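## Task

Read the three labels printed on the ticket at the desk's front edge. Each foam block on the shelf is identified by the label on the shelf edge directly beneath it. Move the three foam blocks whose labels appear on the ticket onto the desk. The task fails if the robot tips over or is left leaning. A block only counts as placed if it stays on the desk without the robot holding it there.

## Robot and tools

Robot: a Hello Robot Stretch 3 with one arm. It has a two-wheeled base (0.33 m long, 0.34 m wide), a lift that rides up a mast, and a telescoping arm pointing to the robot's RIGHT, ending in a wrist and gripper. The base cannot drive sideways, so to move the gripper forward or back you drive the base. An on-the-spot turn pivots about the point midway between the drive wheels, 0.05 m behind the front edge. With the arm retracted and the wrist folded, the robot sweeps a circle of radius 0.28 m when turning. An unfolded, level gripper reaches beyond that circle.

Frames: the base frame has its origin on the floor between the drive wheels, with x forward, y left and z up. hand_pose is reported in this frame at the point where closed fingertips meet. With all wrist joints at zero, its x axis points up, y points back along the arm toward the mast, and z points to the robot's rear. The odometry frame is where the base frame was when the scene began. base_odometry counts wheel rotation only, so slip looks like travel. Heading runs -3.142 to 3.142, positive to the left.

execute_actions: arguments "actions" (a list holding one action, or empty to just read state and images) and optional "cameras" (a list of head_camera, nav_camera, wrist_camera or all; null or omitted gives all, [] gives none). One action may contain "base", "joints", "contact_limits". base takes a single command and is an offset from where the base last reported itself: {"translate_m": d}, d in metres from -1 to 1, forward positive; or {"rotate_rad": d}, d in radians from -3.2 to 3.2, counter-clockwise (left) positive. "joints" is one dictionary of absolute targets by name, not offsets: lift_m 0 to 1.1 (arm height); arm_m 0 to 0.52 (extension); wrist_yaw_rad -1.345 to 4.42 (0 along the arm, positive toward the front, 3.0 folded over the base); wrist_pitch_rad -1.57 to 0.451 (0 level, negative tips fingers down); wrist_roll_rad -2.911 to 2.911 (0 fingers side by side); gripper_m -0.089 to 0.179 (larger is wider; real fingertip gap is about 0.007 m less when nearly shut and 0.025 m less when fully open, zero below 0.007); head_pan_rad -3.953 to 1.73 (0 forward, positive left, -1.57 along the arm); head_tilt_rad -1.53 to 0.419 (negative down). "contact_limits" accepts only arm_m, a motor-effort percentage 1 to 100 at which arm motion halts; lower is softer but too low halts immediately. Unknown keys or out-of-range values reject the whole call. Joints omitted from an action may keep driving toward their earlier targets. If a result reports a stop, later motion calls in that same reply are skipped.

wait: {"seconds": 0 to 10}; commands nothing and returns the same state and images. zoom_image: {"camera": name, "region": [x0, y0, x1, y1]} in pixels from the top-left of that camera's latest full image, at most 504 by 504; useful for reading labels and the ticket. finished_scene: {"scene": current scene number}; final, and its result tells you the next task.

Result lines: base_status and joint_status give how each motion ended: done, off_target (resting away from target, maybe still pushing), contact_stop, time_out, torque_fault. After the last three a joint forgets its target; arm and lift go slack after a contact stop until commanded again, and a slack lift under load may sink. on_its_own lists what this call did not command; its "held at" is a target, not a position. motor_effort is percent of maximum, positive toward higher joint values, bracket value is the peak; readings carry fixed bias and noise. Effort outside the rest range at rest suggests pushing or carrying. lidar_m: 12 distances in metres in 30-degree sectors, 1st straight ahead then counter-clockwise (4th left, 7th behind, 10th right), "-" for nothing; plane 0.17 m above floor, so tabletops are invisible. wrist_depth_mm and head_depth_mm: 7x7 median depth grids from top-left (head grid is sideways). base_tilt in degrees, forward and right positive. turned_by_wheels and turned_by_imu give rotation since the last result.

Speed: the base moves fast only when stowed (lift_m under 0.30, arm_m under 0.03, wrist_yaw_rad over 2.54); otherwise it is slow.

Gripping: close to a gripper_m below the object's width to grasp; open to at least 0.02 above the touch value to let go. The reading does not prove a grasp, so check with cameras. Overly hard squeezes trigger a force reduction that can let things slip.

Avoid: folding or unfolding the wrist unless lift_m is 0.32 to 0.95, pitch -0.4 and roll near 0; once folded, lift may go down to 0.25. With yaw below -0.4 keep pitch at -0.5 or lower. Pushing the arm against something solid with the gripper above roughly 0.45 m can tip the robot, as can repeat pushes, driving while holding or pressing on fixed things, and snagging furniture (worst in reverse). If tilted, reverse the last move in small steps, free the gripper, and lower lift_m to about 0.2. Wrist servos shut off for 10 s after prolonged strain. Avoid dropping, slamming or knocking objects; place them gently so they rest on the desk after release. Loose objects may occasionally get bumped by outside forces.

Each tool is called after "Request:" as a command line: name --argument value for each argument, lists and objects as JSON in quotes; but a table of rows of numbers goes row by row, as --pt "numbers of a row", without its own name.

## Session

I'll start by looking at the current state and camera images.

Request:
execute_actions --actions '[]'

Scene clock: 0.00 s.
base_odometry: x=+0.000 y=+0.000 heading=+0.000 (m, m, rad; odometry frame)
turned_by_wheels: +0.000 (rad since the last result)
turned_by_imu: +0.000 (rad since the last result)
base_tilt: forward=+1.1 right=+0.7 (deg)
lidar_m: 2.14 2.79 2.92 2.49 1.75 1.66 1.70 1.39 0.92 1.17 2.10 2.07
head_depth_mm: 1836 2056 2019 2019 1999 1977 1981 / 1832 2164 2126 2127 2097 2083 2075 / 1844 2272 2256 2241 2215 2212 2190 / 1845 2387 2440 2389 2345 2356 2290 / 1838 2526 2558 2556 2543 2504 2427 / 1843 2693 2744 2706 2680 2666 2461 / 1849 2695 2948 2877 2892 2873 2472
base_status: not commanded
joint_positions: lift_m=+0.428 arm_m=+0.000 wrist_yaw_rad=+3.043 wrist_pitch_rad=-0.419 wrist_roll_rad=+0.005 gripper_m=+0.037 head_pan_rad=-0.007 head_tilt_rad=-0.013
joint_status: not commanded
motor_effort: left_wheel=+0 right_wheel=+0 lift_m=+19 arm_m=+1 wrist_yaw_rad=+1 wrist_pitch_rad=+4 wrist_roll_rad=+0 gripper_m=+0 head_pan_rad=-1 head_tilt_rad=+1 (%)
hand_pose: x=+0.0008 y=+0.0783 z=+0.4403 quat_wxyz=(+0.182, +0.699, +0.113, +0.682) (m; base frame)
wrist_depth_mm: - - - - - - - / - - - - - - - / - - - - - - - / 952 964 980 - - - - / 750 769 - 801 816 836 847 / 630 644 - 672 694 687 677 / 544 557 549 576 574 596 593
pictures: head_camera (sideways: a quarter turn clockwise sets it upright), nav_camera (sideways: a quarter turn counterclockwise sets it upright), wrist_camera
Images, in order (width x height): head_camera 896x504, nav_camera 672x504, wrist_camera 644x364.

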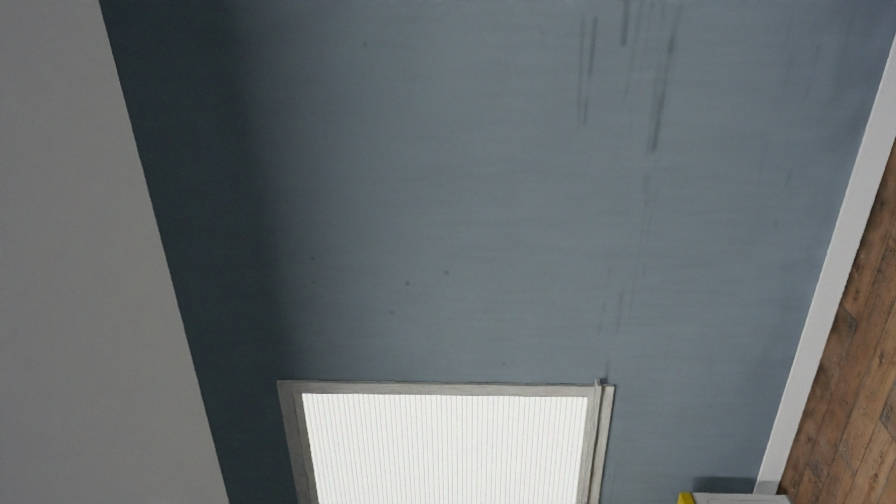

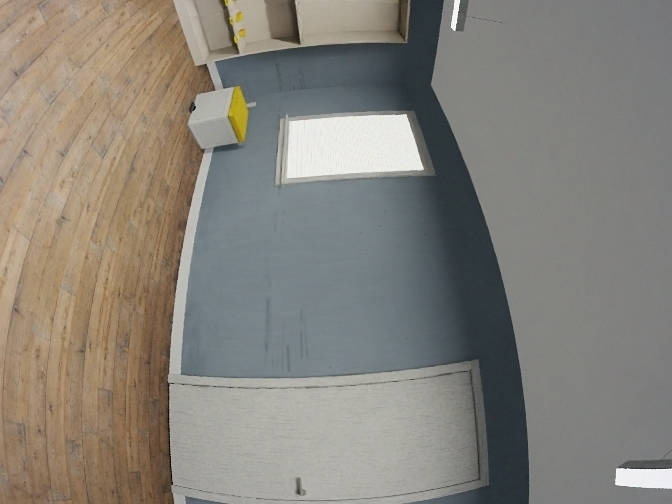

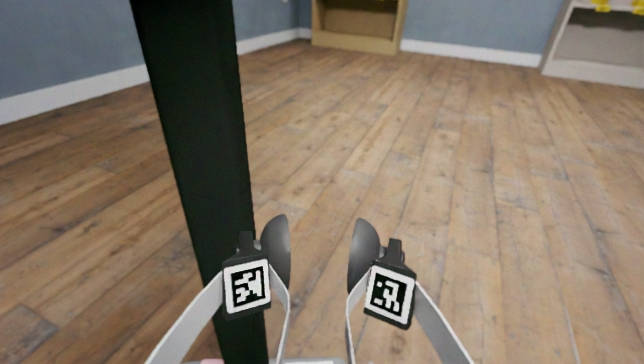

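Request:
execute_actions --actions '[{"joints": {"head_pan_rad": 1.2, "head_tilt_rad": -0.2}}]' --cameras '["head_camera", "nav_camera"]'

Request:
execute_actions --actions '[{"joints": {"head_pan_rad": -1.6, "head_tilt_rad": -0.3}}]' --cameras '["head_camera", "nav_camera"]'

Request:
execute_actions --actions '[{"joints": {"head_pan_rad": -3.3, "head_tilt_rad": -0.3}}]' --cameras '["head_camera", "nav_camera"]'

Scene clock: 1.97 s.
base_odometry: x=+0.000 y=+0.000 heading=+0.000 (m, m, rad; odometry frame)
turned_by_wheels: +0.000 (rad since the last result)
turned_by_imu: +0.000 (rad since the last result)
base_tilt: forward=+1.1 right=+0.5 (deg)
lidar_m: 2.15 2.79 2.93 2.49 1.75 1.66 1.70 1.39 0.92 1.17 2.10 2.07
head_depth_mm: 2716 2942 3029 3059 3150 2528 1848 / 2399 3019 3084 3146 3243 2514 1847 / 2409 3047 3143 3210 3291 2523 1854 / 2370 3084 3165 3247 3294 2503 1845 / 2687 3107 3253 3264 3317 2528 1836 / 2705 3164 3296 3318 3337 2504 1856 / 2693 3232 3334 3323 3377 2505 1853
base_status: not commanded
joint_positions: lift_m=+0.428 arm_m=+0.000 wrist_yaw_rad=+3.043 wrist_pitch_rad=-0.419 wrist_roll_rad=+0.005 gripper_m=+0.037 head_pan_rad=+1.193 head_tilt_rad=-0.197
joint_status: all done
motor_effort: left_wheel=+0(0) right_wheel=+0(0) lift_m=+19(19) arm_m=+0(0) wrist_yaw_rad=+1(0) wrist_pitch_rad=+5(4) wrist_roll_rad=+1(0) gripper_m=+0(0) head_pan_rad=+3(41) head_tilt_rad=+0(13) (%)
hand_pose: x=+0.0008 y=+0.0783 z=+0.4403 quat_wxyz=(+0.182, +0.699, +0.113, +0.682) (m; base frame)
wrist_depth_mm: - - - - - - - / - - - - - - - / - - - - - - - / 937 954 980 - - - - / 756 770 - 801 817 826 828 / 634 644 - 660 686 675 701 / 547 552 551 584 575 580 589
pictures: head_camera (sideways: a quarter turn clockwise sets it upright), nav_camera (sideways: a quarter turn counterclockwise sets it upright)
Images, in order (width x height): head_camera 896x504, nav_camera 672x504.

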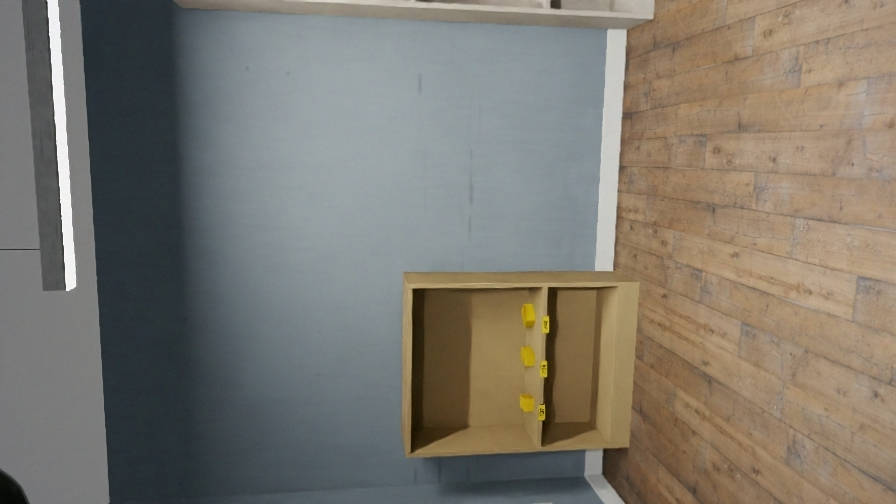

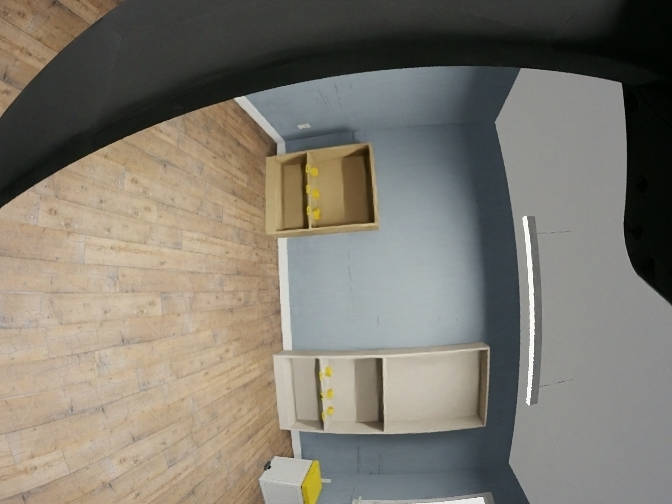

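Scene clock: 3.80 s.
base_odometry: x=+0.000 y=+0.000 heading=+0.000 (m, m, rad; odometry frame)
turned_by_wheels: +0.000 (rad since the last result)
turned_by_imu: +0.000 (rad since the last result)
base_tilt: forward=+1.1 right=+0.7 (deg)
lidar_m: 2.14 2.78 2.92 2.49 1.74 1.66 1.70 1.39 0.92 1.18 2.11 2.07
head_depth_mm: 1325 1390 1468 1521 1357 950 1484 / 1400 1471 1535 1606 1361 957 1443 / 1498 1557 1638 1699 1365 950 1579 / 1575 1643 1719 1813 1902 1096 1633 / 1669 1740 1839 1929 2016 2068 1638 / 1767 1867 1940 2061 2183 2141 1638 / 1880 1973 2095 2223 2364 2142 1641
base_status: not commanded
joint_positions: lift_m=+0.428 arm_m=+0.000 wrist_yaw_rad=+3.043 wrist_pitch_rad=-0.419 wrist_roll_rad=+0.005 gripper_m=+0.037 head_pan_rad=-1.593 head_tilt_rad=-0.296
joint_status: all done
motor_effort: left_wheel=+0(0) right_wheel=+0(0) lift_m=+19(19) arm_m=+0(0) wrist_yaw_rad=+1(1) wrist_pitch_rad=+5(5) wrist_roll_rad=+0(0) gripper_m=+0(0) head_pan_rad=-4(42) head_tilt_rad=-1(10) (%)
hand_pose: x=+0.0008 y=+0.0783 z=+0.4403 quat_wxyz=(+0.182, +0.699, +0.113, +0.682) (m; base frame)
wrist_depth_mm: - - - - - - - / - - - - - - - / - - - - - - - / 932 935 985 - - - - / 757 763 - 801 821 826 847 / 634 637 - 658 690 679 702 / 549 560 549 595 573 588 603
pictures: head_camera (sideways: a quarter turn clockwise sets it upright), nav_camera (sideways: a quarter turn counterclockwise sets it upright)
Images, in order (width x height): head_camera 896x504, nav_camera 672x504.

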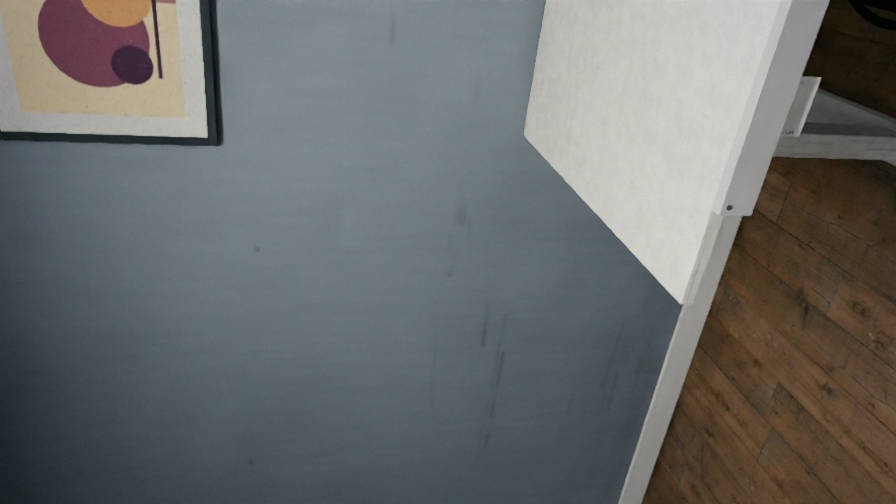

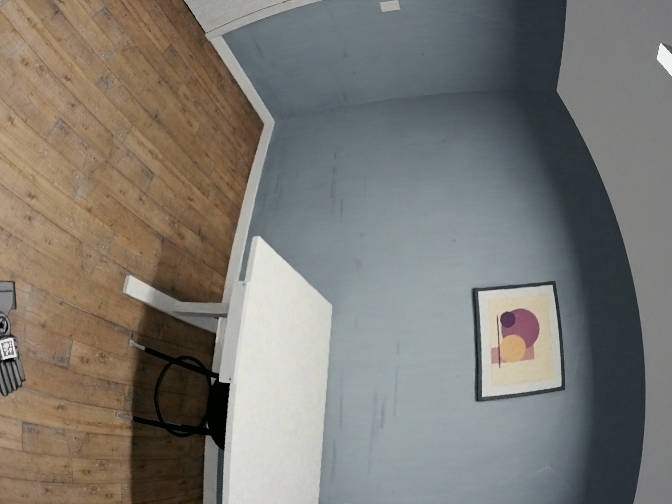

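Scene clock: 5.17 s.
base_odometry: x=+0.000 y=+0.000 heading=+0.000 (m, m, rad; odometry frame)
turned_by_wheels: +0.000 (rad since the last result)
turned_by_imu: +0.000 (rad since the last result)
base_tilt: forward=+1.0 right=+0.6 (deg)
lidar_m: 2.14 2.78 2.92 2.49 1.75 1.66 1.70 1.39 0.92 1.18 2.10 2.07
head_depth_mm: 1416 1476 1537 1566 1680 1754 1626 / 1458 1534 1601 1633 1733 1827 1628 / 1517 1582 1658 1714 1824 1911 1633 / 1583 1645 1720 1760 1901 1962 1632 / 1639 1720 1819 1897 1999 2047 1633 / 1708 1803 1890 1980 2116 2124 1631 / 1798 1900 1980 2089 2171 2137 1645
base_status: not commanded
joint_positions: lift_m=+0.428 arm_m=+0.000 wrist_yaw_rad=+3.043 wrist_pitch_rad=-0.419 wrist_roll_rad=+0.005 gripper_m=+0.037 head_pan_rad=-3.293 head_tilt_rad=-0.296
joint_status: all done
motor_effort: left_wheel=+0(0) right_wheel=+0(0) lift_m=+19(19) arm_m=+0(1) wrist_yaw_rad=+0(1) wrist_pitch_rad=+4(5) wrist_roll_rad=+1(1) gripper_m=+0(0) head_pan_rad=-4(44) head_tilt_rad=-1(2) (%)
hand_pose: x=+0.0008 y=+0.0783 z=+0.4403 quat_wxyz=(+0.182, +0.699, +0.113, +0.682) (m; base frame)
wrist_depth_mm: - - - - - - - / - - - - - - - / - - - - - - - / 934 934 966 - - - - / 746 768 - 794 806 822 832 / 621 643 - 671 681 688 680 / 546 558 549 583 573 582 595
pictures: head_camera (sideways: a quarter turn clockwise sets it upright), nav_camera (sideways: a quarter turn counterclockwise sets it upright)
Images, in order (width x height): head_camera 896x504, nav_camera 672x504.

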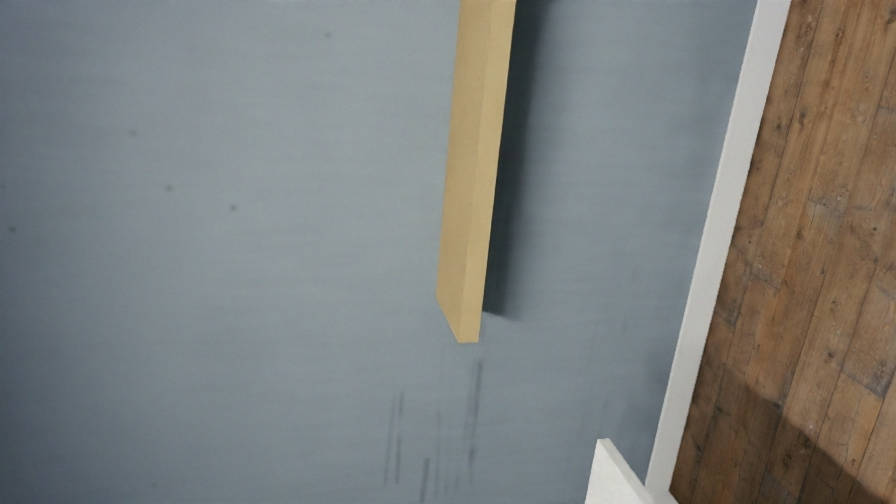

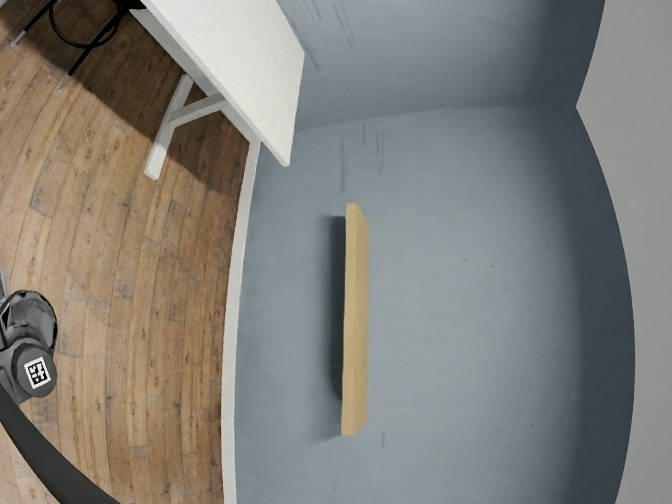

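Request:
execute_actions --actions '[{"joints": {"head_pan_rad": -1.85, "head_tilt_rad": -0.7}}]' --cameras '["head_camera", "nav_camera"]'

Scene clock: 7.10 s.
base_odometry: x=+0.000 y=+0.000 heading=+0.000 (m, m, rad; odometry frame)
turned_by_wheels: +0.000 (rad since the last result)
turned_by_imu: +0.000 (rad since the last result)
base_tilt: forward=+1.1 right=+0.6 (deg)
lidar_m: 2.14 2.79 2.92 2.49 1.75 1.66 1.70 1.39 0.92 1.18 2.10 2.07
head_depth_mm: 1286 1430 1258 974 1612 1413 1214 / 1317 1456 1270 1015 1700 1426 1211 / 1343 1493 1271 981 1668 1421 1212 / 1376 1527 1281 988 1675 1437 1216 / 1413 1569 1296 1033 1677 1432 1223 / 1441 1606 1758 1950 1734 1436 1220 / 1472 1656 1890 2068 1746 1440 1225
base_status: not commanded
joint_positions: lift_m=+0.428 arm_m=+0.000 wrist_yaw_rad=+3.043 wrist_pitch_rad=-0.419 wrist_roll_rad=+0.005 gripper_m=+0.037 head_pan_rad=-1.857 head_tilt_rad=-0.691
joint_status: all done
motor_effort: left_wheel=+0(0) right_wheel=-1(0) lift_m=+19(19) arm_m=+1(1) wrist_yaw_rad=+1(1) wrist_pitch_rad=+5(5) wrist_roll_rad=+0(0) gripper_m=-1(0) head_pan_rad=+3(43) head_tilt_rad=-4(23) (%)
hand_pose: x=+0.0008 y=+0.0783 z=+0.4403 quat_wxyz=(+0.182, +0.699, +0.113, +0.682) (m; base frame)
wrist_depth_mm: - - - - - - - / - - - - - - - / - - - - - - - / 955 952 969 - - - - / 746 775 - 793 819 820 843 / 628 639 - 654 691 673 698 / 548 555 550 585 558 585 591
pictures: head_camera (sideways: a quarter turn clockwise sets it upright), nav_camera (sideways: a quarter turn counterclockwise sets it upright)
Images, in order (width x height): head_camera 896x504, nav_camera 672x504.

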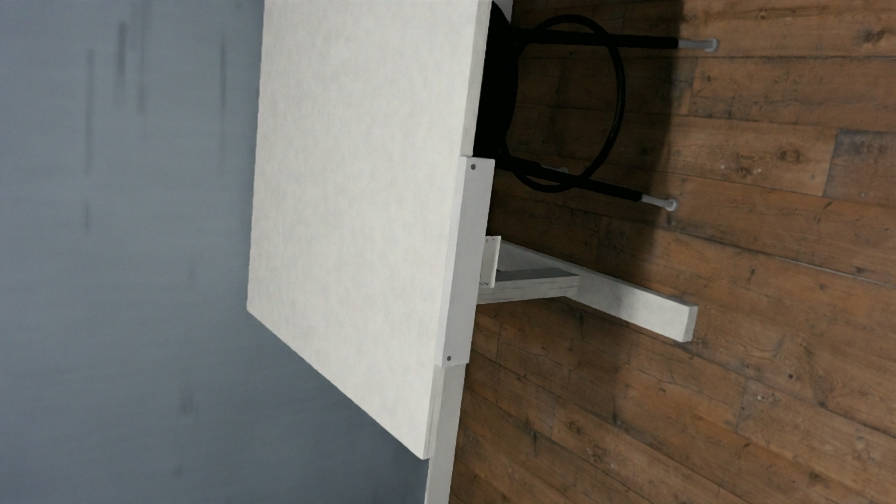

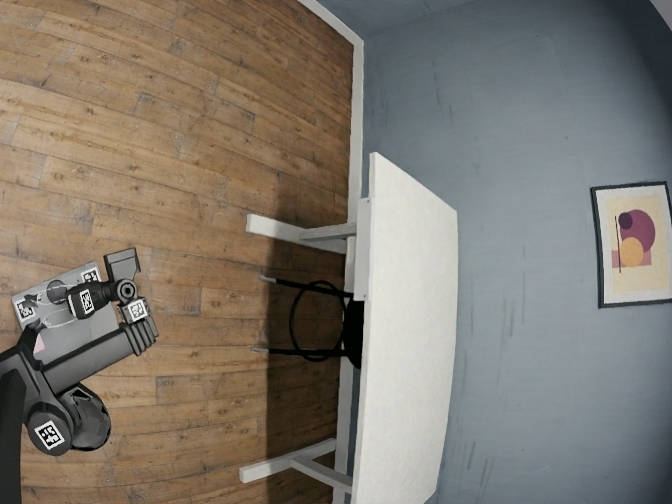

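Request:
execute_actions --actions '[{"joints": {"wrist_yaw_rad": -0.25, "lift_m": 0.5}}]' --cameras '["wrist_camera"]'

Request:
execute_actions --actions '[{"joints": {"wrist_pitch_rad": 0.0, "arm_m": 0.1}}]' --cameras '["wrist_camera"]'

Scene clock: 11.20 s.
base_odometry: x=+0.000 y=+0.000 heading=+0.000 (m, m, rad; odometry frame)
turned_by_wheels: +0.000 (rad since the last result)
turned_by_imu: +0.000 (rad since the last result)
base_tilt: forward=+1.0 right=+0.6 (deg)
lidar_m: 2.14 2.77 2.93 2.49 1.75 1.66 1.70 1.39 0.92 1.18 2.10 2.07
head_depth_mm: 1288 1419 1247 972 1606 1417 1211 / 1309 1455 1264 1015 1712 1420 1212 / 1344 1494 1272 977 1673 1426 1221 / 1369 1537 1288 988 1676 1424 1245 / 1410 1568 1292 1034 1677 1432 1224 / 1437 1609 1760 1957 1737 1435 1226 / 1470 1662 1884 2069 1751 1442 1229
base_status: not commanded
joint_positions: lift_m=+0.500 arm_m=+0.000 wrist_yaw_rad=-0.247 wrist_pitch_rad=-0.420 wrist_roll_rad=+0.005 gripper_m=+0.037 head_pan_rad=-1.857 head_tilt_rad=-0.691
joint_status: all done
motor_effort: left_wheel=+0(0) right_wheel=+0(0) lift_m=+23(22) arm_m=+0(0) wrist_yaw_rad=-2(2) wrist_pitch_rad=+5(5) wrist_roll_rad=+0(1) gripper_m=+0(0) head_pan_rad=+3(3) head_tilt_rad=-5(4) (%)
hand_pose: x=-0.0764 y=-0.3622 z=+0.5119 quat_wxyz=(+0.666, +0.061, -0.706, -0.232) (m; base frame)
wrist_depth_mm: - - - - 728 669 - / - - - - - - - / - - - - - - - / - - - - - - - / 872 870 894 910 895 922 942 / 721 729 766 732 776 774 793 / 625 617 637 646 658 652 670
pictures: wrist_camera
Images, in order (width x height): wrist_camera 644x364.

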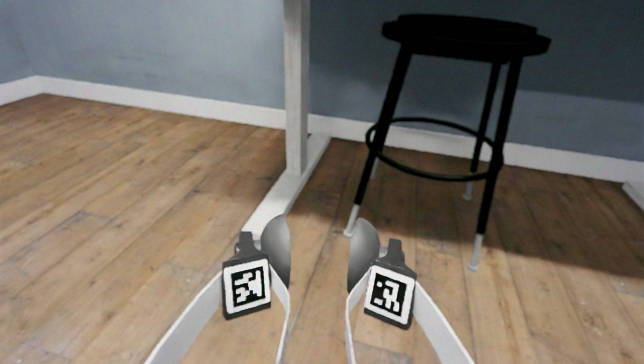

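Scene clock: 13.17 s.
base_odometry: x=+0.000 y=+0.000 heading=+0.000 (m, m, rad; odometry frame)
turned_by_wheels: +0.000 (rad since the last result)
turned_by_imu: +0.000 (rad since the last result)
base_tilt: forward=+1.0 right=+0.6 (deg)
lidar_m: 2.14 2.78 2.92 2.49 1.75 1.66 1.70 1.39 0.92 1.18 2.10 2.07
head_depth_mm: 1291 1426 1252 975 1606 1419 1211 / 1313 1460 1262 1012 1711 1422 1217 / 1347 1501 1263 981 1662 1422 1237 / 1373 1529 1281 993 1680 1430 - / 1413 1573 1287 1033 1670 1430 1230 / 1444 1612 1763 1972 1734 1433 1228 / 1475 1656 1879 2054 1749 1453 1228
base_status: not commanded
joint_positions: lift_m=+0.500 arm_m=+0.100 wrist_yaw_rad=-0.248 wrist_pitch_rad=-0.026 wrist_roll_rad=+0.005 gripper_m=+0.037 head_pan_rad=-1.857 head_tilt_rad=-0.691
joint_status: all done
motor_effort: left_wheel=+0(0) right_wheel=+0(0) lift_m=+23(22) arm_m=+3(3) wrist_yaw_rad=-1(2) wrist_pitch_rad=+8(6) wrist_roll_rad=+0(1) gripper_m=+0(0) head_pan_rad=+2(3) head_tilt_rad=-3(3) (%)
hand_pose: x=-0.0843 y=-0.4924 z=+0.6077 quat_wxyz=(+0.699, -0.078, -0.704, -0.097) (m; base frame)
wrist_depth_mm: - - - - - - 959 / - - - - - - 975 / - - - 451 711 683 619 / - - - - 782 703 - / - - - - - - - / - - - - - - - / 910 918 939 924 941 933 -
pictures: wrist_camera
Images, in order (width x height): wrist_camera 644x364.

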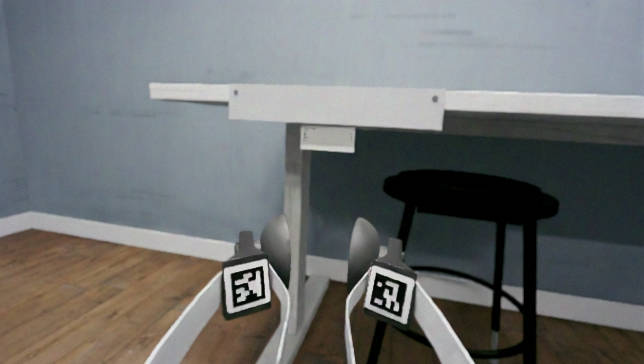

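Request:
execute_actions --actions '[{"joints": {"wrist_pitch_rad": 0.4, "arm_m": 0.2, "lift_m": 0.3}}]' --cameras '["wrist_camera"]'

Scene clock: 16.53 s.
base_odometry: x=+0.000 y=+0.000 heading=+0.000 (m, m, rad; odometry frame)
turned_by_wheels: +0.000 (rad since the last result)
turned_by_imu: +0.000 (rad since the last result)
base_tilt: forward=+1.0 right=+0.7 (deg)
lidar_m: 2.14 2.77 2.92 2.49 1.74 1.66 1.70 1.39 0.92 1.18 2.10 2.07
head_depth_mm: 1292 1427 1250 977 1607 1421 1216 / 1310 1460 1265 1014 1701 1413 1218 / 1346 1489 1280 980 1662 1417 1245 / 1370 1529 1280 990 1681 1431 - / 1408 1567 1289 1033 1678 1425 1219 / 1440 1600 1762 1958 1740 1440 1232 / 1460 1660 1866 2081 1743 1443 1227
base_status: not commanded
joint_positions: lift_m=+0.300 arm_m=+0.200 wrist_yaw_rad=-0.248 wrist_pitch_rad=+0.374 wrist_roll_rad=+0.005 gripper_m=+0.037 head_pan_rad=-1.857 head_tilt_rad=-0.691
joint_status: all done
motor_effort: left_wheel=+0(0) right_wheel=+0(0) lift_m=+14(16) arm_m=+3(4) wrist_yaw_rad=-1(1) wrist_pitch_rad=+9(10) wrist_roll_rad=+0(1) gripper_m=+0(0) head_pan_rad=+3(3) head_tilt_rad=-2(4) (%)
hand_pose: x=-0.0822 y=-0.5845 z=+0.5103 quat_wxyz=(+0.704, -0.216, -0.675, +0.045) (m; base frame)
wrist_depth_mm: - - - - - - - / - - - - - - 362 / - - 509 402 470 462 443 / - - - 754 681 639 610 / - - - - - 501 957 / - - - - - - 909 / - - - - - 977 938
pictures: wrist_camera
Images, in order (width x height): wrist_camera 644x364.

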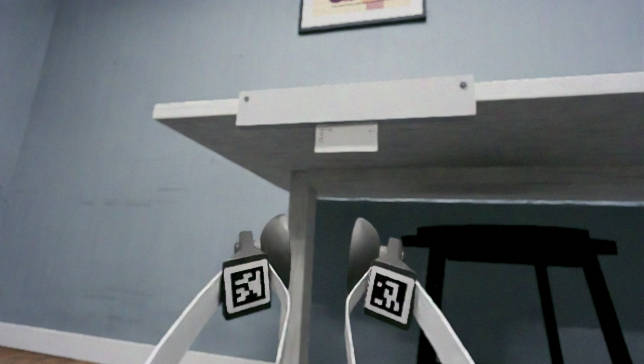

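Request:
zoom_image --camera "wrist_camera" --region '[290, 100, 410, 170]'

Region (290, 100, 410, 170) of wrist_camera's 644x364 image, scaled by 4.200; it fills the top 294 rows of this view, and the rest is white.

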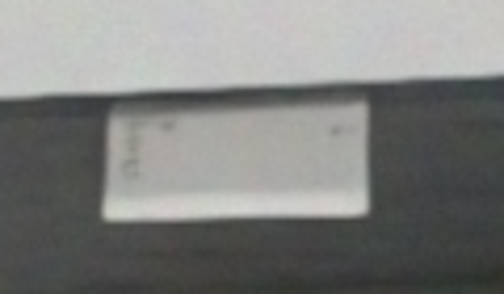

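Request:
execute_actions --actions '[{"joints": {"wrist_pitch_rad": 0.2, "arm_m": 0.36, "lift_m": 0.42, "wrist_yaw_rad": -0.38}}]' --cameras '["wrist_camera"]'

Scene clock: 20.43 s.
base_odometry: x=+0.000 y=+0.000 heading=+0.000 (m, m, rad; odometry frame)
turned_by_wheels: +0.000 (rad since the last result)
turned_by_imu: +0.000 (rad since the last result)
base_tilt: forward=+1.1 right=+0.5 (deg)
lidar_m: 2.14 2.78 2.91 2.49 1.75 1.66 1.70 1.39 0.92 1.18 2.10 2.07
head_depth_mm: 1287 1418 1256 970 1611 1419 1208 / 1313 1455 1261 1011 1709 1421 1217 / 1347 1491 1269 981 1661 1423 1243 / 1369 1530 1282 990 1672 - 1223 / 1405 1572 1293 1033 1731 1414 1219 / 1428 1603 1765 1961 1751 1437 1229 / 1476 1664 1882 2067 1740 1441 1236
base_status: not commanded
joint_positions: lift_m=+0.420 arm_m=+0.360 wrist_yaw_rad=-0.379 wrist_pitch_rad=+0.181 wrist_roll_rad=+0.005 gripper_m=+0.037 head_pan_rad=-1.857 head_tilt_rad=-0.691
joint_status: all done
motor_effort: left_wheel=+0(0) right_wheel=+0(0) lift_m=+22(22) arm_m=+3(3) wrist_yaw_rad=+0(3) wrist_pitch_rad=+6(9) wrist_roll_rad=+0(1) gripper_m=+1(0) head_pan_rad=+3(2) head_tilt_rad=-4(3) (%)
hand_pose: x=-0.1162 y=-0.7429 z=+0.5809 quat_wxyz=(+0.702, -0.195, -0.681, -0.069) (m; base frame)
wrist_depth_mm: - - - - 931 943 912 / 285 247 216 208 203 196 193 / - - 490 219 214 392 361 / - - - - 978 944 938 / - - - - 520 424 483 / - - - - 780 577 341 / - - - - 948 925 877
pictures: wrist_camera
Images, in order (width x height): wrist_camera 644x364.

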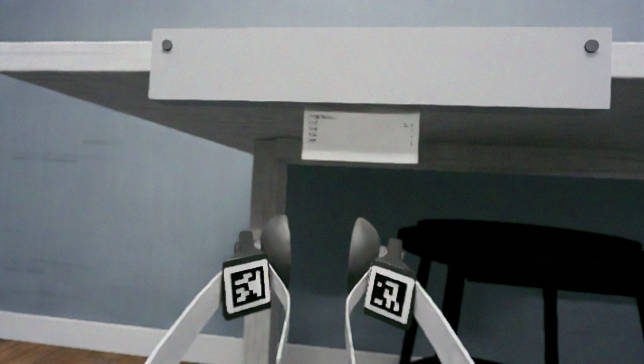

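Request:
zoom_image --camera "wrist_camera" --region '[295, 100, 430, 170]'

Region (295, 100, 430, 170) of wrist_camera's 644x364 image, scaled by 3.733; it fills the top 261 rows of this view, and the rest is white.

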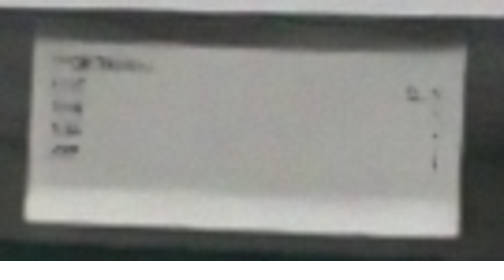

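Request:
execute_actions --actions '[{"base": {"translate_m": -0.04}, "joints": {"arm_m": 0.46, "lift_m": 0.44}}]' --cameras '["wrist_camera"]'

Scene clock: 25.03 s.
base_odometry: x=-0.040 y=+0.000 heading=+0.000 (m, m, rad; odometry frame)
turned_by_wheels: +0.000 (rad since the last result)
turned_by_imu: +0.000 (rad since the last result)
base_tilt: forward=+1.1 right=+0.6 (deg)
lidar_m: 2.18 2.82 2.94 2.44 1.71 1.62 1.66 1.35 0.90 1.17 2.08 2.11
head_depth_mm: 1275 1401 1249 973 1612 1382 1205 / 1293 1439 1264 977 1662 1417 1217 / 1324 1472 1272 1022 1622 1425 1240 / 1362 1508 1285 988 1764 1394 1206 / 1384 1538 1282 1010 1735 1399 1224 / 1427 1593 1711 1083 1733 1440 1231 / 1456 1630 1847 2052 1739 1443 1230
base_status: done
joint_positions: lift_m=+0.440 arm_m=+0.460 wrist_yaw_rad=-0.379 wrist_pitch_rad=+0.181 wrist_roll_rad=+0.005 gripper_m=+0.037 head_pan_rad=-1.857 head_tilt_rad=-0.691
joint_status: all done
motor_effort: left_wheel=+0(5) right_wheel=+0(7) lift_m=+22(23) arm_m=+3(3) wrist_yaw_rad=-1(1) wrist_pitch_rad=+6(6) wrist_roll_rad=+1(0) gripper_m=+0(0) head_pan_rad=+3(3) head_tilt_rad=-2(3) (%)
hand_pose: x=-0.1162 y=-0.8429 z=+0.6009 quat_wxyz=(+0.702, -0.195, -0.681, -0.070) (m; base frame)
wrist_depth_mm: 112 109 105 102 99 96 93 / 228 116 111 107 102 98 94 / - 418 382 110 107 105 277 / - 932 926 111 107 401 428 / - 972 897 895 875 850 838 / 990 948 924 915 368 295 264 / 968 945 527 890 862 292 239
pictures: wrist_camera
Images, in order (width x height): wrist_camera 644x364.

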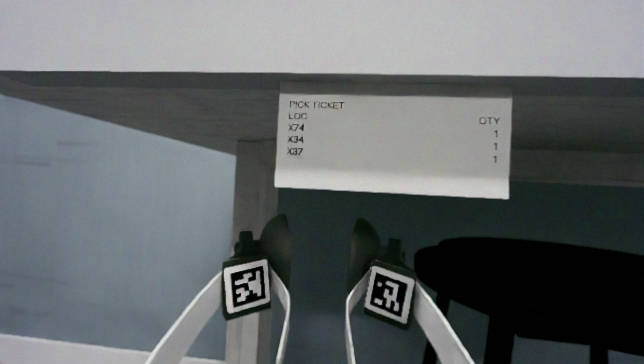

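Request:
zoom_image --camera "wrist_camera" --region '[275, 90, 375, 170]'

Region (275, 90, 375, 170) of wrist_camera's 644x364 image, scaled by 5.040; it fills the top 403 rows of this view, and the rest is white.

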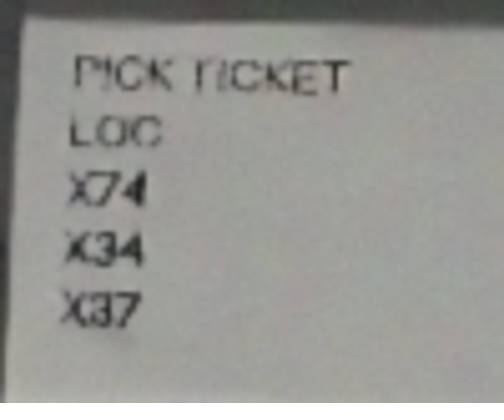

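Request:
execute_actions --actions '[{"joints": {"arm_m": 0.0, "wrist_pitch_rad": -0.4, "lift_m": 0.4, "head_pan_rad": 0.0, "head_tilt_rad": -0.3}}]' --cameras '[]'

Request:
execute_actions --actions '[{"base": {"rotate_rad": 0.75}, "joints": {"wrist_yaw_rad": 3.0}}]' --cameras '["head_camera", "nav_camera"]'

Scene clock: 33.37 s.
base_odometry: x=-0.040 y=+0.000 heading=+0.000 (m, m, rad; odometry frame)
turned_by_wheels: +0.000 (rad since the last result)
turned_by_imu: -0.001 (rad since the last result)
base_tilt: forward=+1.1 right=+0.7 (deg)
lidar_m: 2.18 2.82 2.93 2.44 1.71 1.62 1.66 1.35 0.90 1.17 2.07 2.11
head_depth_mm: 1867 1944 2013 2108 2185 2096 1608 / 1960 2037 2120 2214 2339 2088 1611 / 2053 2140 2248 2375 2493 2108 1611 / 2179 2277 2405 2526 2644 2089 1621 / 2302 2423 2534 2698 2781 2110 1619 / 2437 2574 2738 2900 2945 2085 1615 / 2624 2756 2910 3087 2952 2094 1622
base_status: not commanded
joint_positions: lift_m=+0.400 arm_m=+0.000 wrist_yaw_rad=-0.379 wrist_pitch_rad=-0.416 wrist_roll_rad=+0.005 gripper_m=+0.037 head_pan_rad=-0.007 head_tilt_rad=-0.310
joint_status: all done
motor_effort: left_wheel=+0(0) right_wheel=+0(0) lift_m=+14(19) arm_m=-3(2) wrist_yaw_rad=+0(1) wrist_pitch_rad=+5(3) wrist_roll_rad=+0(1) gripper_m=+0(0) head_pan_rad=+3(44) head_tilt_rad=+4(22) (%)
hand_pose: x=-0.1046 y=-0.3539 z=+0.4135 quat_wxyz=(+0.650, +0.013, -0.708, -0.274) (m; base frame)
wrist_depth_mm: - - - - - - - / - - - - - - - / - - - - - - - / 889 910 926 945 964 - - / 732 733 771 750 789 788 794 / 604 613 635 635 654 658 671 / 517 520 532 546 550 550 564
pictures: none
No camera images: the call's "cameras" was empty. Leave "cameras" out to get every camera's image.

Scene clock: 36.07 s.
base_odometry: x=-0.040 y=+0.000 heading=+0.750 (m, m, rad; odometry frame)
turned_by_wheels: +0.750 (rad since the last result)
turned_by_imu: +0.739 (rad since the last result)
base_tilt: forward=+1.2 right=+0.6 (deg)
lidar_m: 2.90 2.94 1.98 1.63 1.62 1.35 0.90 0.92 1.70 2.12 2.11 2.36
head_depth_mm: 3249 3373 3504 3336 2847 2091 1602 / 3232 3394 3523 3738 2993 2089 1616 / 3077 3175 3351 3442 2996 2090 1621 / 3006 3141 3298 3421 2997 2110 1610 / 2919 3031 3171 3323 2993 2097 1615 / 2843 2966 3113 3271 2982 2107 1629 / 2774 2898 3014 3139 2972 2108 1618
base_status: done
joint_positions: lift_m=+0.400 arm_m=+0.000 wrist_yaw_rad=+2.997 wrist_pitch_rad=-0.416 wrist_roll_rad=+0.005 gripper_m=+0.037 head_pan_rad=-0.007 head_tilt_rad=-0.310
joint_status: all done
motor_effort: left_wheel=-3(8) right_wheel=+4(9) lift_m=+14(14) arm_m=-3(3) wrist_yaw_rad=+3(3) wrist_pitch_rad=+5(5) wrist_roll_rad=+0(1) gripper_m=+0(0) head_pan_rad=+3(3) head_tilt_rad=+3(3) (%)
hand_pose: x=+0.0110 y=+0.0772 z=+0.4135 quat_wxyz=(+0.196, +0.702, +0.095, +0.678) (m; base frame)
wrist_depth_mm: - - - - - - - / - - - - - - - / - - - - - - - / 897 928 951 922 965 - - / 725 723 - 773 786 791 800 / 604 610 - 633 646 647 661 / 520 529 532 558 550 549 570
pictures: head_camera (sideways: a quarter turn clockwise sets it upright), nav_camera (sideways: a quarter turn counterclockwise sets it upright)
Images, in order (width x height): head_camera 896x504, nav_camera 672x504.

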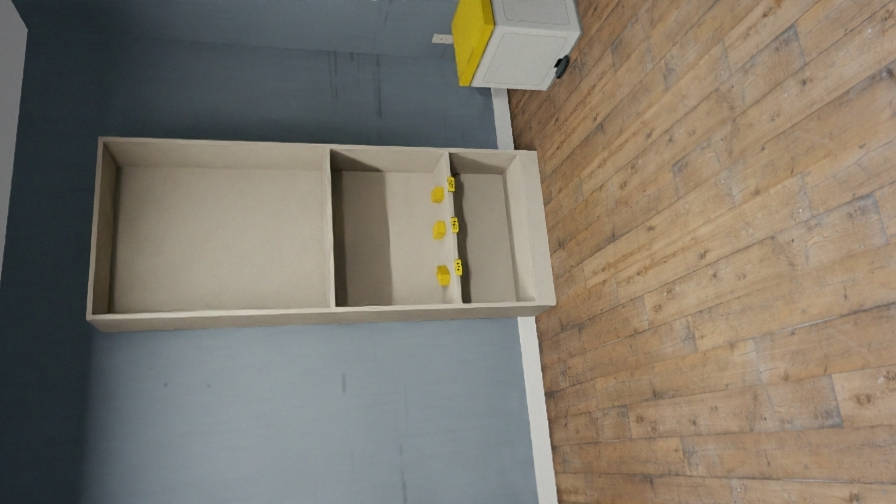

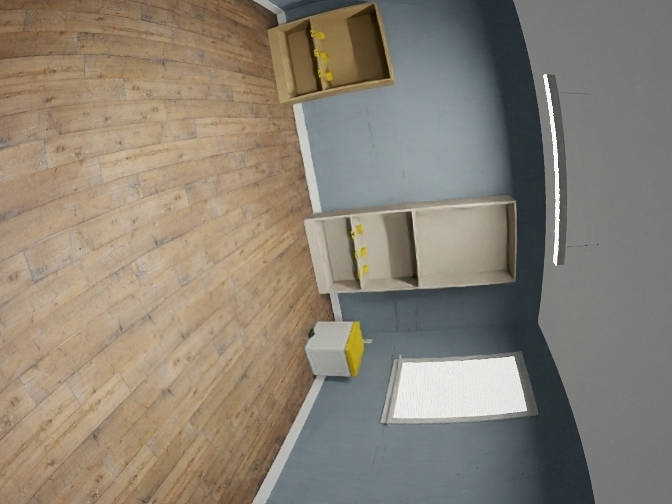

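Request:
zoom_image --camera "head_camera" --region '[400, 160, 500, 300]'

Region (400, 160, 500, 300) of head_camera's 896x504 image, scaled by 3.600, with more detail than that image has; it fills the left 360 columns of this view, and the rest is white.

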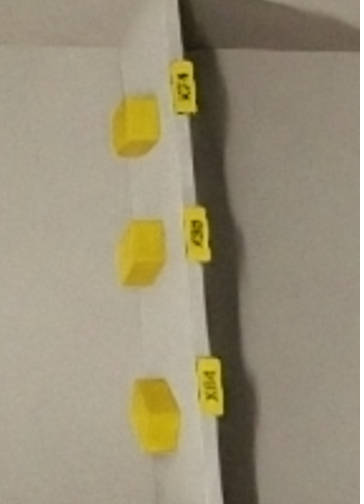

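Request:
execute_actions --actions '[{"joints": {"lift_m": 0.25}}]' --cameras '[]'

Request:
execute_actions --actions '[{"base": {"translate_m": 1.0}}]' --cameras '[]'

Request:
execute_actions --actions '[{"base": {"translate_m": 1.0}, "joints": {"head_tilt_rad": -0.6}}]' --cameras '["head_camera", "nav_camera"]'

Scene clock: 39.93 s.
base_odometry: x=-0.040 y=+0.000 heading=+0.750 (m, m, rad; odometry frame)
turned_by_wheels: +0.000 (rad since the last result)
turned_by_imu: +0.000 (rad since the last result)
base_tilt: forward=+1.1 right=+0.6 (deg)
lidar_m: 2.90 2.93 1.98 1.63 1.62 1.35 0.90 0.92 1.70 2.12 2.11 2.35
head_depth_mm: 3256 3434 3544 3345 2843 2102 1614 / 3189 3375 3500 3709 2985 2093 1612 / 3087 3188 3309 3443 2984 2089 1613 / 2972 3169 3251 3411 2983 2106 1619 / 2924 3030 3150 3329 3013 2085 1619 / 2850 2958 3084 3239 2972 2104 1623 / 2753 2896 2994 3134 2983 2099 1624
base_status: not commanded
joint_positions: lift_m=+0.250 arm_m=+0.000 wrist_yaw_rad=+2.998 wrist_pitch_rad=-0.416 wrist_roll_rad=+0.005 gripper_m=+0.037 head_pan_rad=-0.007 head_tilt_rad=-0.310
joint_status: all done
motor_effort: left_wheel=-3(3) right_wheel=+4(4) lift_m=+14(15) arm_m=-2(1) wrist_yaw_rad=+3(3) wrist_pitch_rad=+6(5) wrist_roll_rad=+1(0) gripper_m=+0(1) head_pan_rad=+2(3) head_tilt_rad=+3(4) (%)
hand_pose: x=+0.0110 y=+0.0771 z=+0.2634 quat_wxyz=(+0.196, +0.702, +0.096, +0.678) (m; base frame)
wrist_depth_mm: - - - - - - - / - - - - - - - / 858 882 883 907 939 965 - / 647 660 680 689 708 706 736 / 524 519 - 552 564 566 574 / 445 - - - 472 468 483 / - - - - 390 399 408
pictures: none
No camera images: the call's "cameras" was empty. Leave "cameras" out to get every camera's image.

Scene clock: 44.87 s.
base_odometry: x=+0.692 y=+0.681 heading=+0.750 (m, m, rad; odometry frame)
turned_by_wheels: +0.000 (rad since the last result)
turned_by_imu: -0.001 (rad since the last result)
base_tilt: forward=+1.0 right=+0.6 (deg)
lidar_m: 1.99 2.13 2.40 1.97 1.97 2.18 2.18 2.04 2.16 1.79 1.78 1.88
head_depth_mm: 2319 2447 2569 2692 2777 2099 1615 / 2117 2190 2459 2598 2655 2088 1612 / 2145 2242 2349 2446 2571 2087 1615 / 2089 2179 2262 2378 2462 2099 1616 / 2007 2108 2187 2324 2338 2114 1615 / 1960 2063 2171 2287 2400 2116 1617 / 1944 2025 2096 2196 2295 2114 1632
base_status: done
joint_positions: lift_m=+0.250 arm_m=+0.000 wrist_yaw_rad=+2.998 wrist_pitch_rad=-0.416 wrist_roll_rad=+0.005 gripper_m=+0.037 head_pan_rad=-0.007 head_tilt_rad=-0.309
joint_status: not commanded
motor_effort: left_wheel=-3(9) right_wheel=+3(12) lift_m=+14(14) arm_m=-2(3) wrist_yaw_rad=+2(3) wrist_pitch_rad=+5(5) wrist_roll_rad=+0(1) gripper_m=+0(0) head_pan_rad=+3(3) head_tilt_rad=+3(5) (%)
hand_pose: x=+0.0108 y=+0.0771 z=+0.2633 quat_wxyz=(+0.196, +0.702, +0.096, +0.678) (m; base frame)
wrist_depth_mm: - - - - - - - / - - - - - - - / 828 850 888 901 948 975 - / 629 650 680 687 701 726 739 / 518 528 - 548 563 569 574 / 446 - - - 470 470 479 / - - - - 395 395 408
pictures: none
No camera images: the call's "cameras" was empty. Leave "cameras" out to get every camera's image.

Scene clock: 49.80 s.
base_odometry: x=+1.424 y=+1.363 heading=+0.750 (m, m, rad; odometry frame)
turned_by_wheels: +0.000 (rad since the last result)
turned_by_imu: -0.001 (rad since the last result)
base_tilt: forward=+1.0 right=+0.6 (deg)
lidar_m: 1.26 1.03 1.47 2.21 2.31 2.55 2.84 2.99 1.77 1.45 1.06 1.09
head_depth_mm: 1083 1150 1295 1761 1898 1531 1281 / 1198 1278 1430 1482 1639 1530 1278 / 1170 1233 1426 1504 1690 1535 1285 / 1142 1210 1376 1475 1636 1504 1289 / 1109 1170 1333 1435 1602 1479 1287 / 1080 1133 1281 1400 1347 1467 1295 / 1047 1109 1223 1363 1554 1552 1302
base_status: done
joint_positions: lift_m=+0.250 arm_m=+0.000 wrist_yaw_rad=+2.999 wrist_pitch_rad=-0.416 wrist_roll_rad=+0.005 gripper_m=+0.037 head_pan_rad=-0.007 head_tilt_rad=-0.593
joint_status: all done
motor_effort: left_wheel=-3(9) right_wheel=+3(12) lift_m=+14(14) arm_m=-2(2) wrist_yaw_rad=+2(2) wrist_pitch_rad=+5(5) wrist_roll_rad=+1(0) gripper_m=+0(1) head_pan_rad=+2(3) head_tilt_rad=-2(19) (%)
hand_pose: x=+0.0108 y=+0.0771 z=+0.2633 quat_wxyz=(+0.196, +0.702, +0.096, +0.678) (m; base frame)
wrist_depth_mm: - - - - - - - / - - - - - - - / 834 846 886 900 948 983 - / 633 644 669 679 709 720 728 / 513 527 - 554 567 578 575 / 442 - - - 471 471 480 / - - - - 393 400 406
pictures: head_camera (sideways: a quarter turn clockwise sets it upright), nav_camera (sideways: a quarter turn counterclockwise sets it upright)
Images, in order (width x height): head_camera 896x504, nav_camera 672x504.

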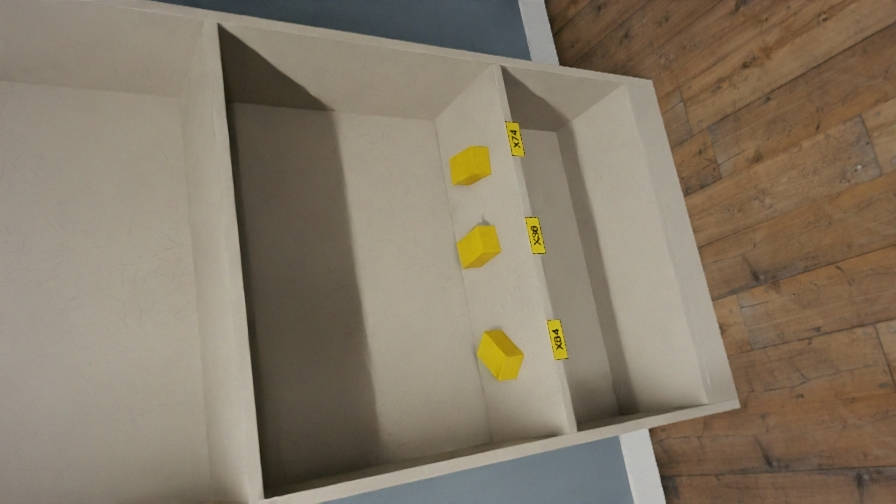

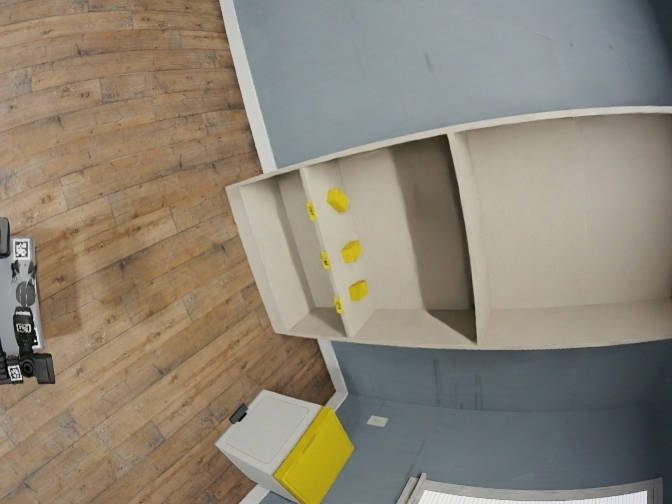

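Request:
zoom_image --camera "head_camera" --region '[430, 100, 600, 400]'

Region (430, 100, 600, 400) of head_camera's 896x504 image, scaled by 1.680, with more detail than that image has; it fills the left 286 columns of this view, and the rest is white.

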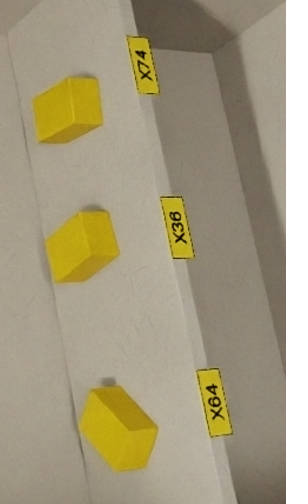

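Request:
execute_actions --actions '[{"base": {"translate_m": 0.45}}]' --cameras '[]'

Request:
execute_actions --actions '[{"base": {"rotate_rad": 1.895}, "joints": {"head_pan_rad": -1.57, "head_tilt_rad": -0.85}}]' --cameras '["head_camera", "nav_camera"]'

Scene clock: 57.17 s.
base_odometry: x=+1.753 y=+1.669 heading=+0.750 (m, m, rad; odometry frame)
turned_by_wheels: +0.000 (rad since the last result)
turned_by_imu: -0.001 (rad since the last result)
base_tilt: forward=+1.1 right=+0.6 (deg)
lidar_m: 0.87 0.64 1.00 1.48 2.47 2.73 3.27 3.02 1.58 1.30 0.82 0.83
head_depth_mm: 811 874 803 996 1059 1118 1240 / 793 874 809 1091 1167 1040 1208 / 773 846 756 1045 1142 1015 1192 / 750 821 708 1004 1104 982 1190 / 728 796 712 968 1082 962 1190 / 710 771 670 933 1045 938 1165 / 691 748 673 902 1006 965 1119
base_status: done
joint_positions: lift_m=+0.250 arm_m=+0.000 wrist_yaw_rad=+2.999 wrist_pitch_rad=-0.416 wrist_roll_rad=+0.005 gripper_m=+0.037 head_pan_rad=-0.007 head_tilt_rad=-0.594
joint_status: not commanded
motor_effort: left_wheel=-3(9) right_wheel=+3(12) lift_m=+15(15) arm_m=-2(2) wrist_yaw_rad=+2(2) wrist_pitch_rad=+5(5) wrist_roll_rad=+0(1) gripper_m=+0(0) head_pan_rad=+2(3) head_tilt_rad=-3(2) (%)
hand_pose: x=+0.0108 y=+0.0771 z=+0.2633 quat_wxyz=(+0.196, +0.702, +0.096, +0.678) (m; base frame)
wrist_depth_mm: - - - - - 893 710 / - - - - - 937 724 / 836 871 887 895 912 891 570 / 646 645 685 682 688 711 569 / 518 521 - 548 556 568 536 / 452 - - - 475 464 475 / - - - - 393 399 407
pictures: none
No camera images: the call's "cameras" was empty. Leave "cameras" out to get every camera's image.

Scene clock: 59.60 s.
base_odometry: x=+1.753 y=+1.669 heading=+2.644 (m, m, rad; odometry frame)
turned_by_wheels: +1.895 (rad since the last result)
turned_by_imu: +1.862 (rad since the last result)
base_tilt: forward=+1.1 right=+0.7 (deg)
lidar_m: 2.22 2.54 3.35 3.27 1.88 1.35 0.82 0.83 0.83 0.83 0.64 1.25
head_depth_mm: 697 844 983 1082 1299 1252 1146 / 705 850 983 1085 1303 1251 1145 / 709 851 991 1087 1305 1263 1148 / 713 854 992 1098 1316 1265 1150 / 716 857 972 1095 1096 1271 1153 / 680 632 735 1148 1465 1318 1161 / 545 863 1048 1258 1476 1329 1164
base_status: done
joint_positions: lift_m=+0.250 arm_m=+0.000 wrist_yaw_rad=+2.999 wrist_pitch_rad=-0.416 wrist_roll_rad=+0.005 gripper_m=+0.037 head_pan_rad=-1.563 head_tilt_rad=-0.840
joint_status: all done
motor_effort: left_wheel=-3(12) right_wheel=+3(13) lift_m=+14(14) arm_m=-2(3) wrist_yaw_rad=+2(2) wrist_pitch_rad=+6(5) wrist_roll_rad=+0(0) gripper_m=+0(0) head_pan_rad=-4(43) head_tilt_rad=-4(18) (%)
hand_pose: x=+0.0108 y=+0.0771 z=+0.2633 quat_wxyz=(+0.196, +0.702, +0.096, +0.678) (m; base frame)
wrist_depth_mm: - - - - - - - / - - - - - - - / 840 848 887 889 939 970 - / 635 642 681 681 703 727 734 / 522 520 - 550 563 563 577 / 443 - - - 473 469 476 / - - - - 393 403 402
pictures: head_camera (sideways: a quarter turn clockwise sets it upright), nav_camera (sideways: a quarter turn counterclockwise sets it upright)
Images, in order (width x height): head_camera 896x504, nav_camera 672x504.

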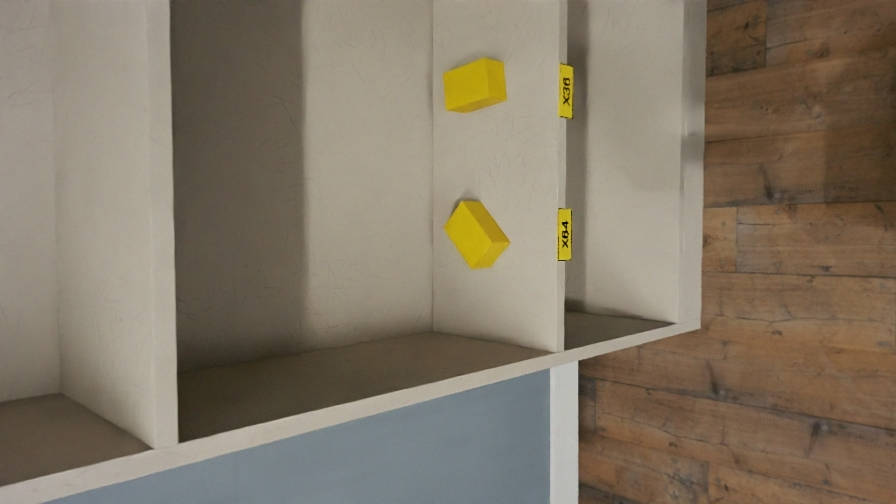

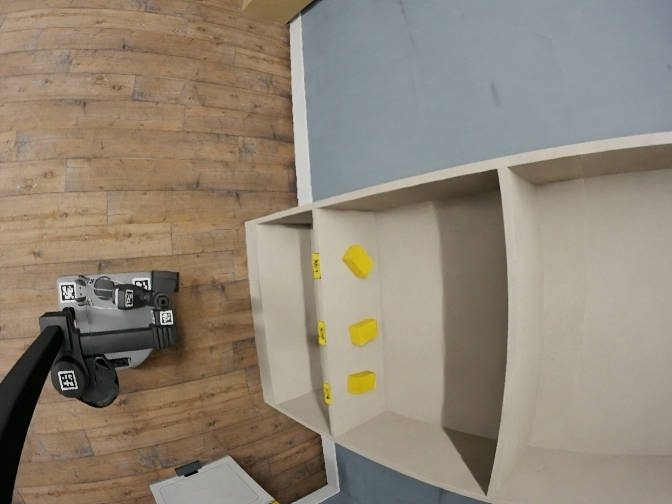

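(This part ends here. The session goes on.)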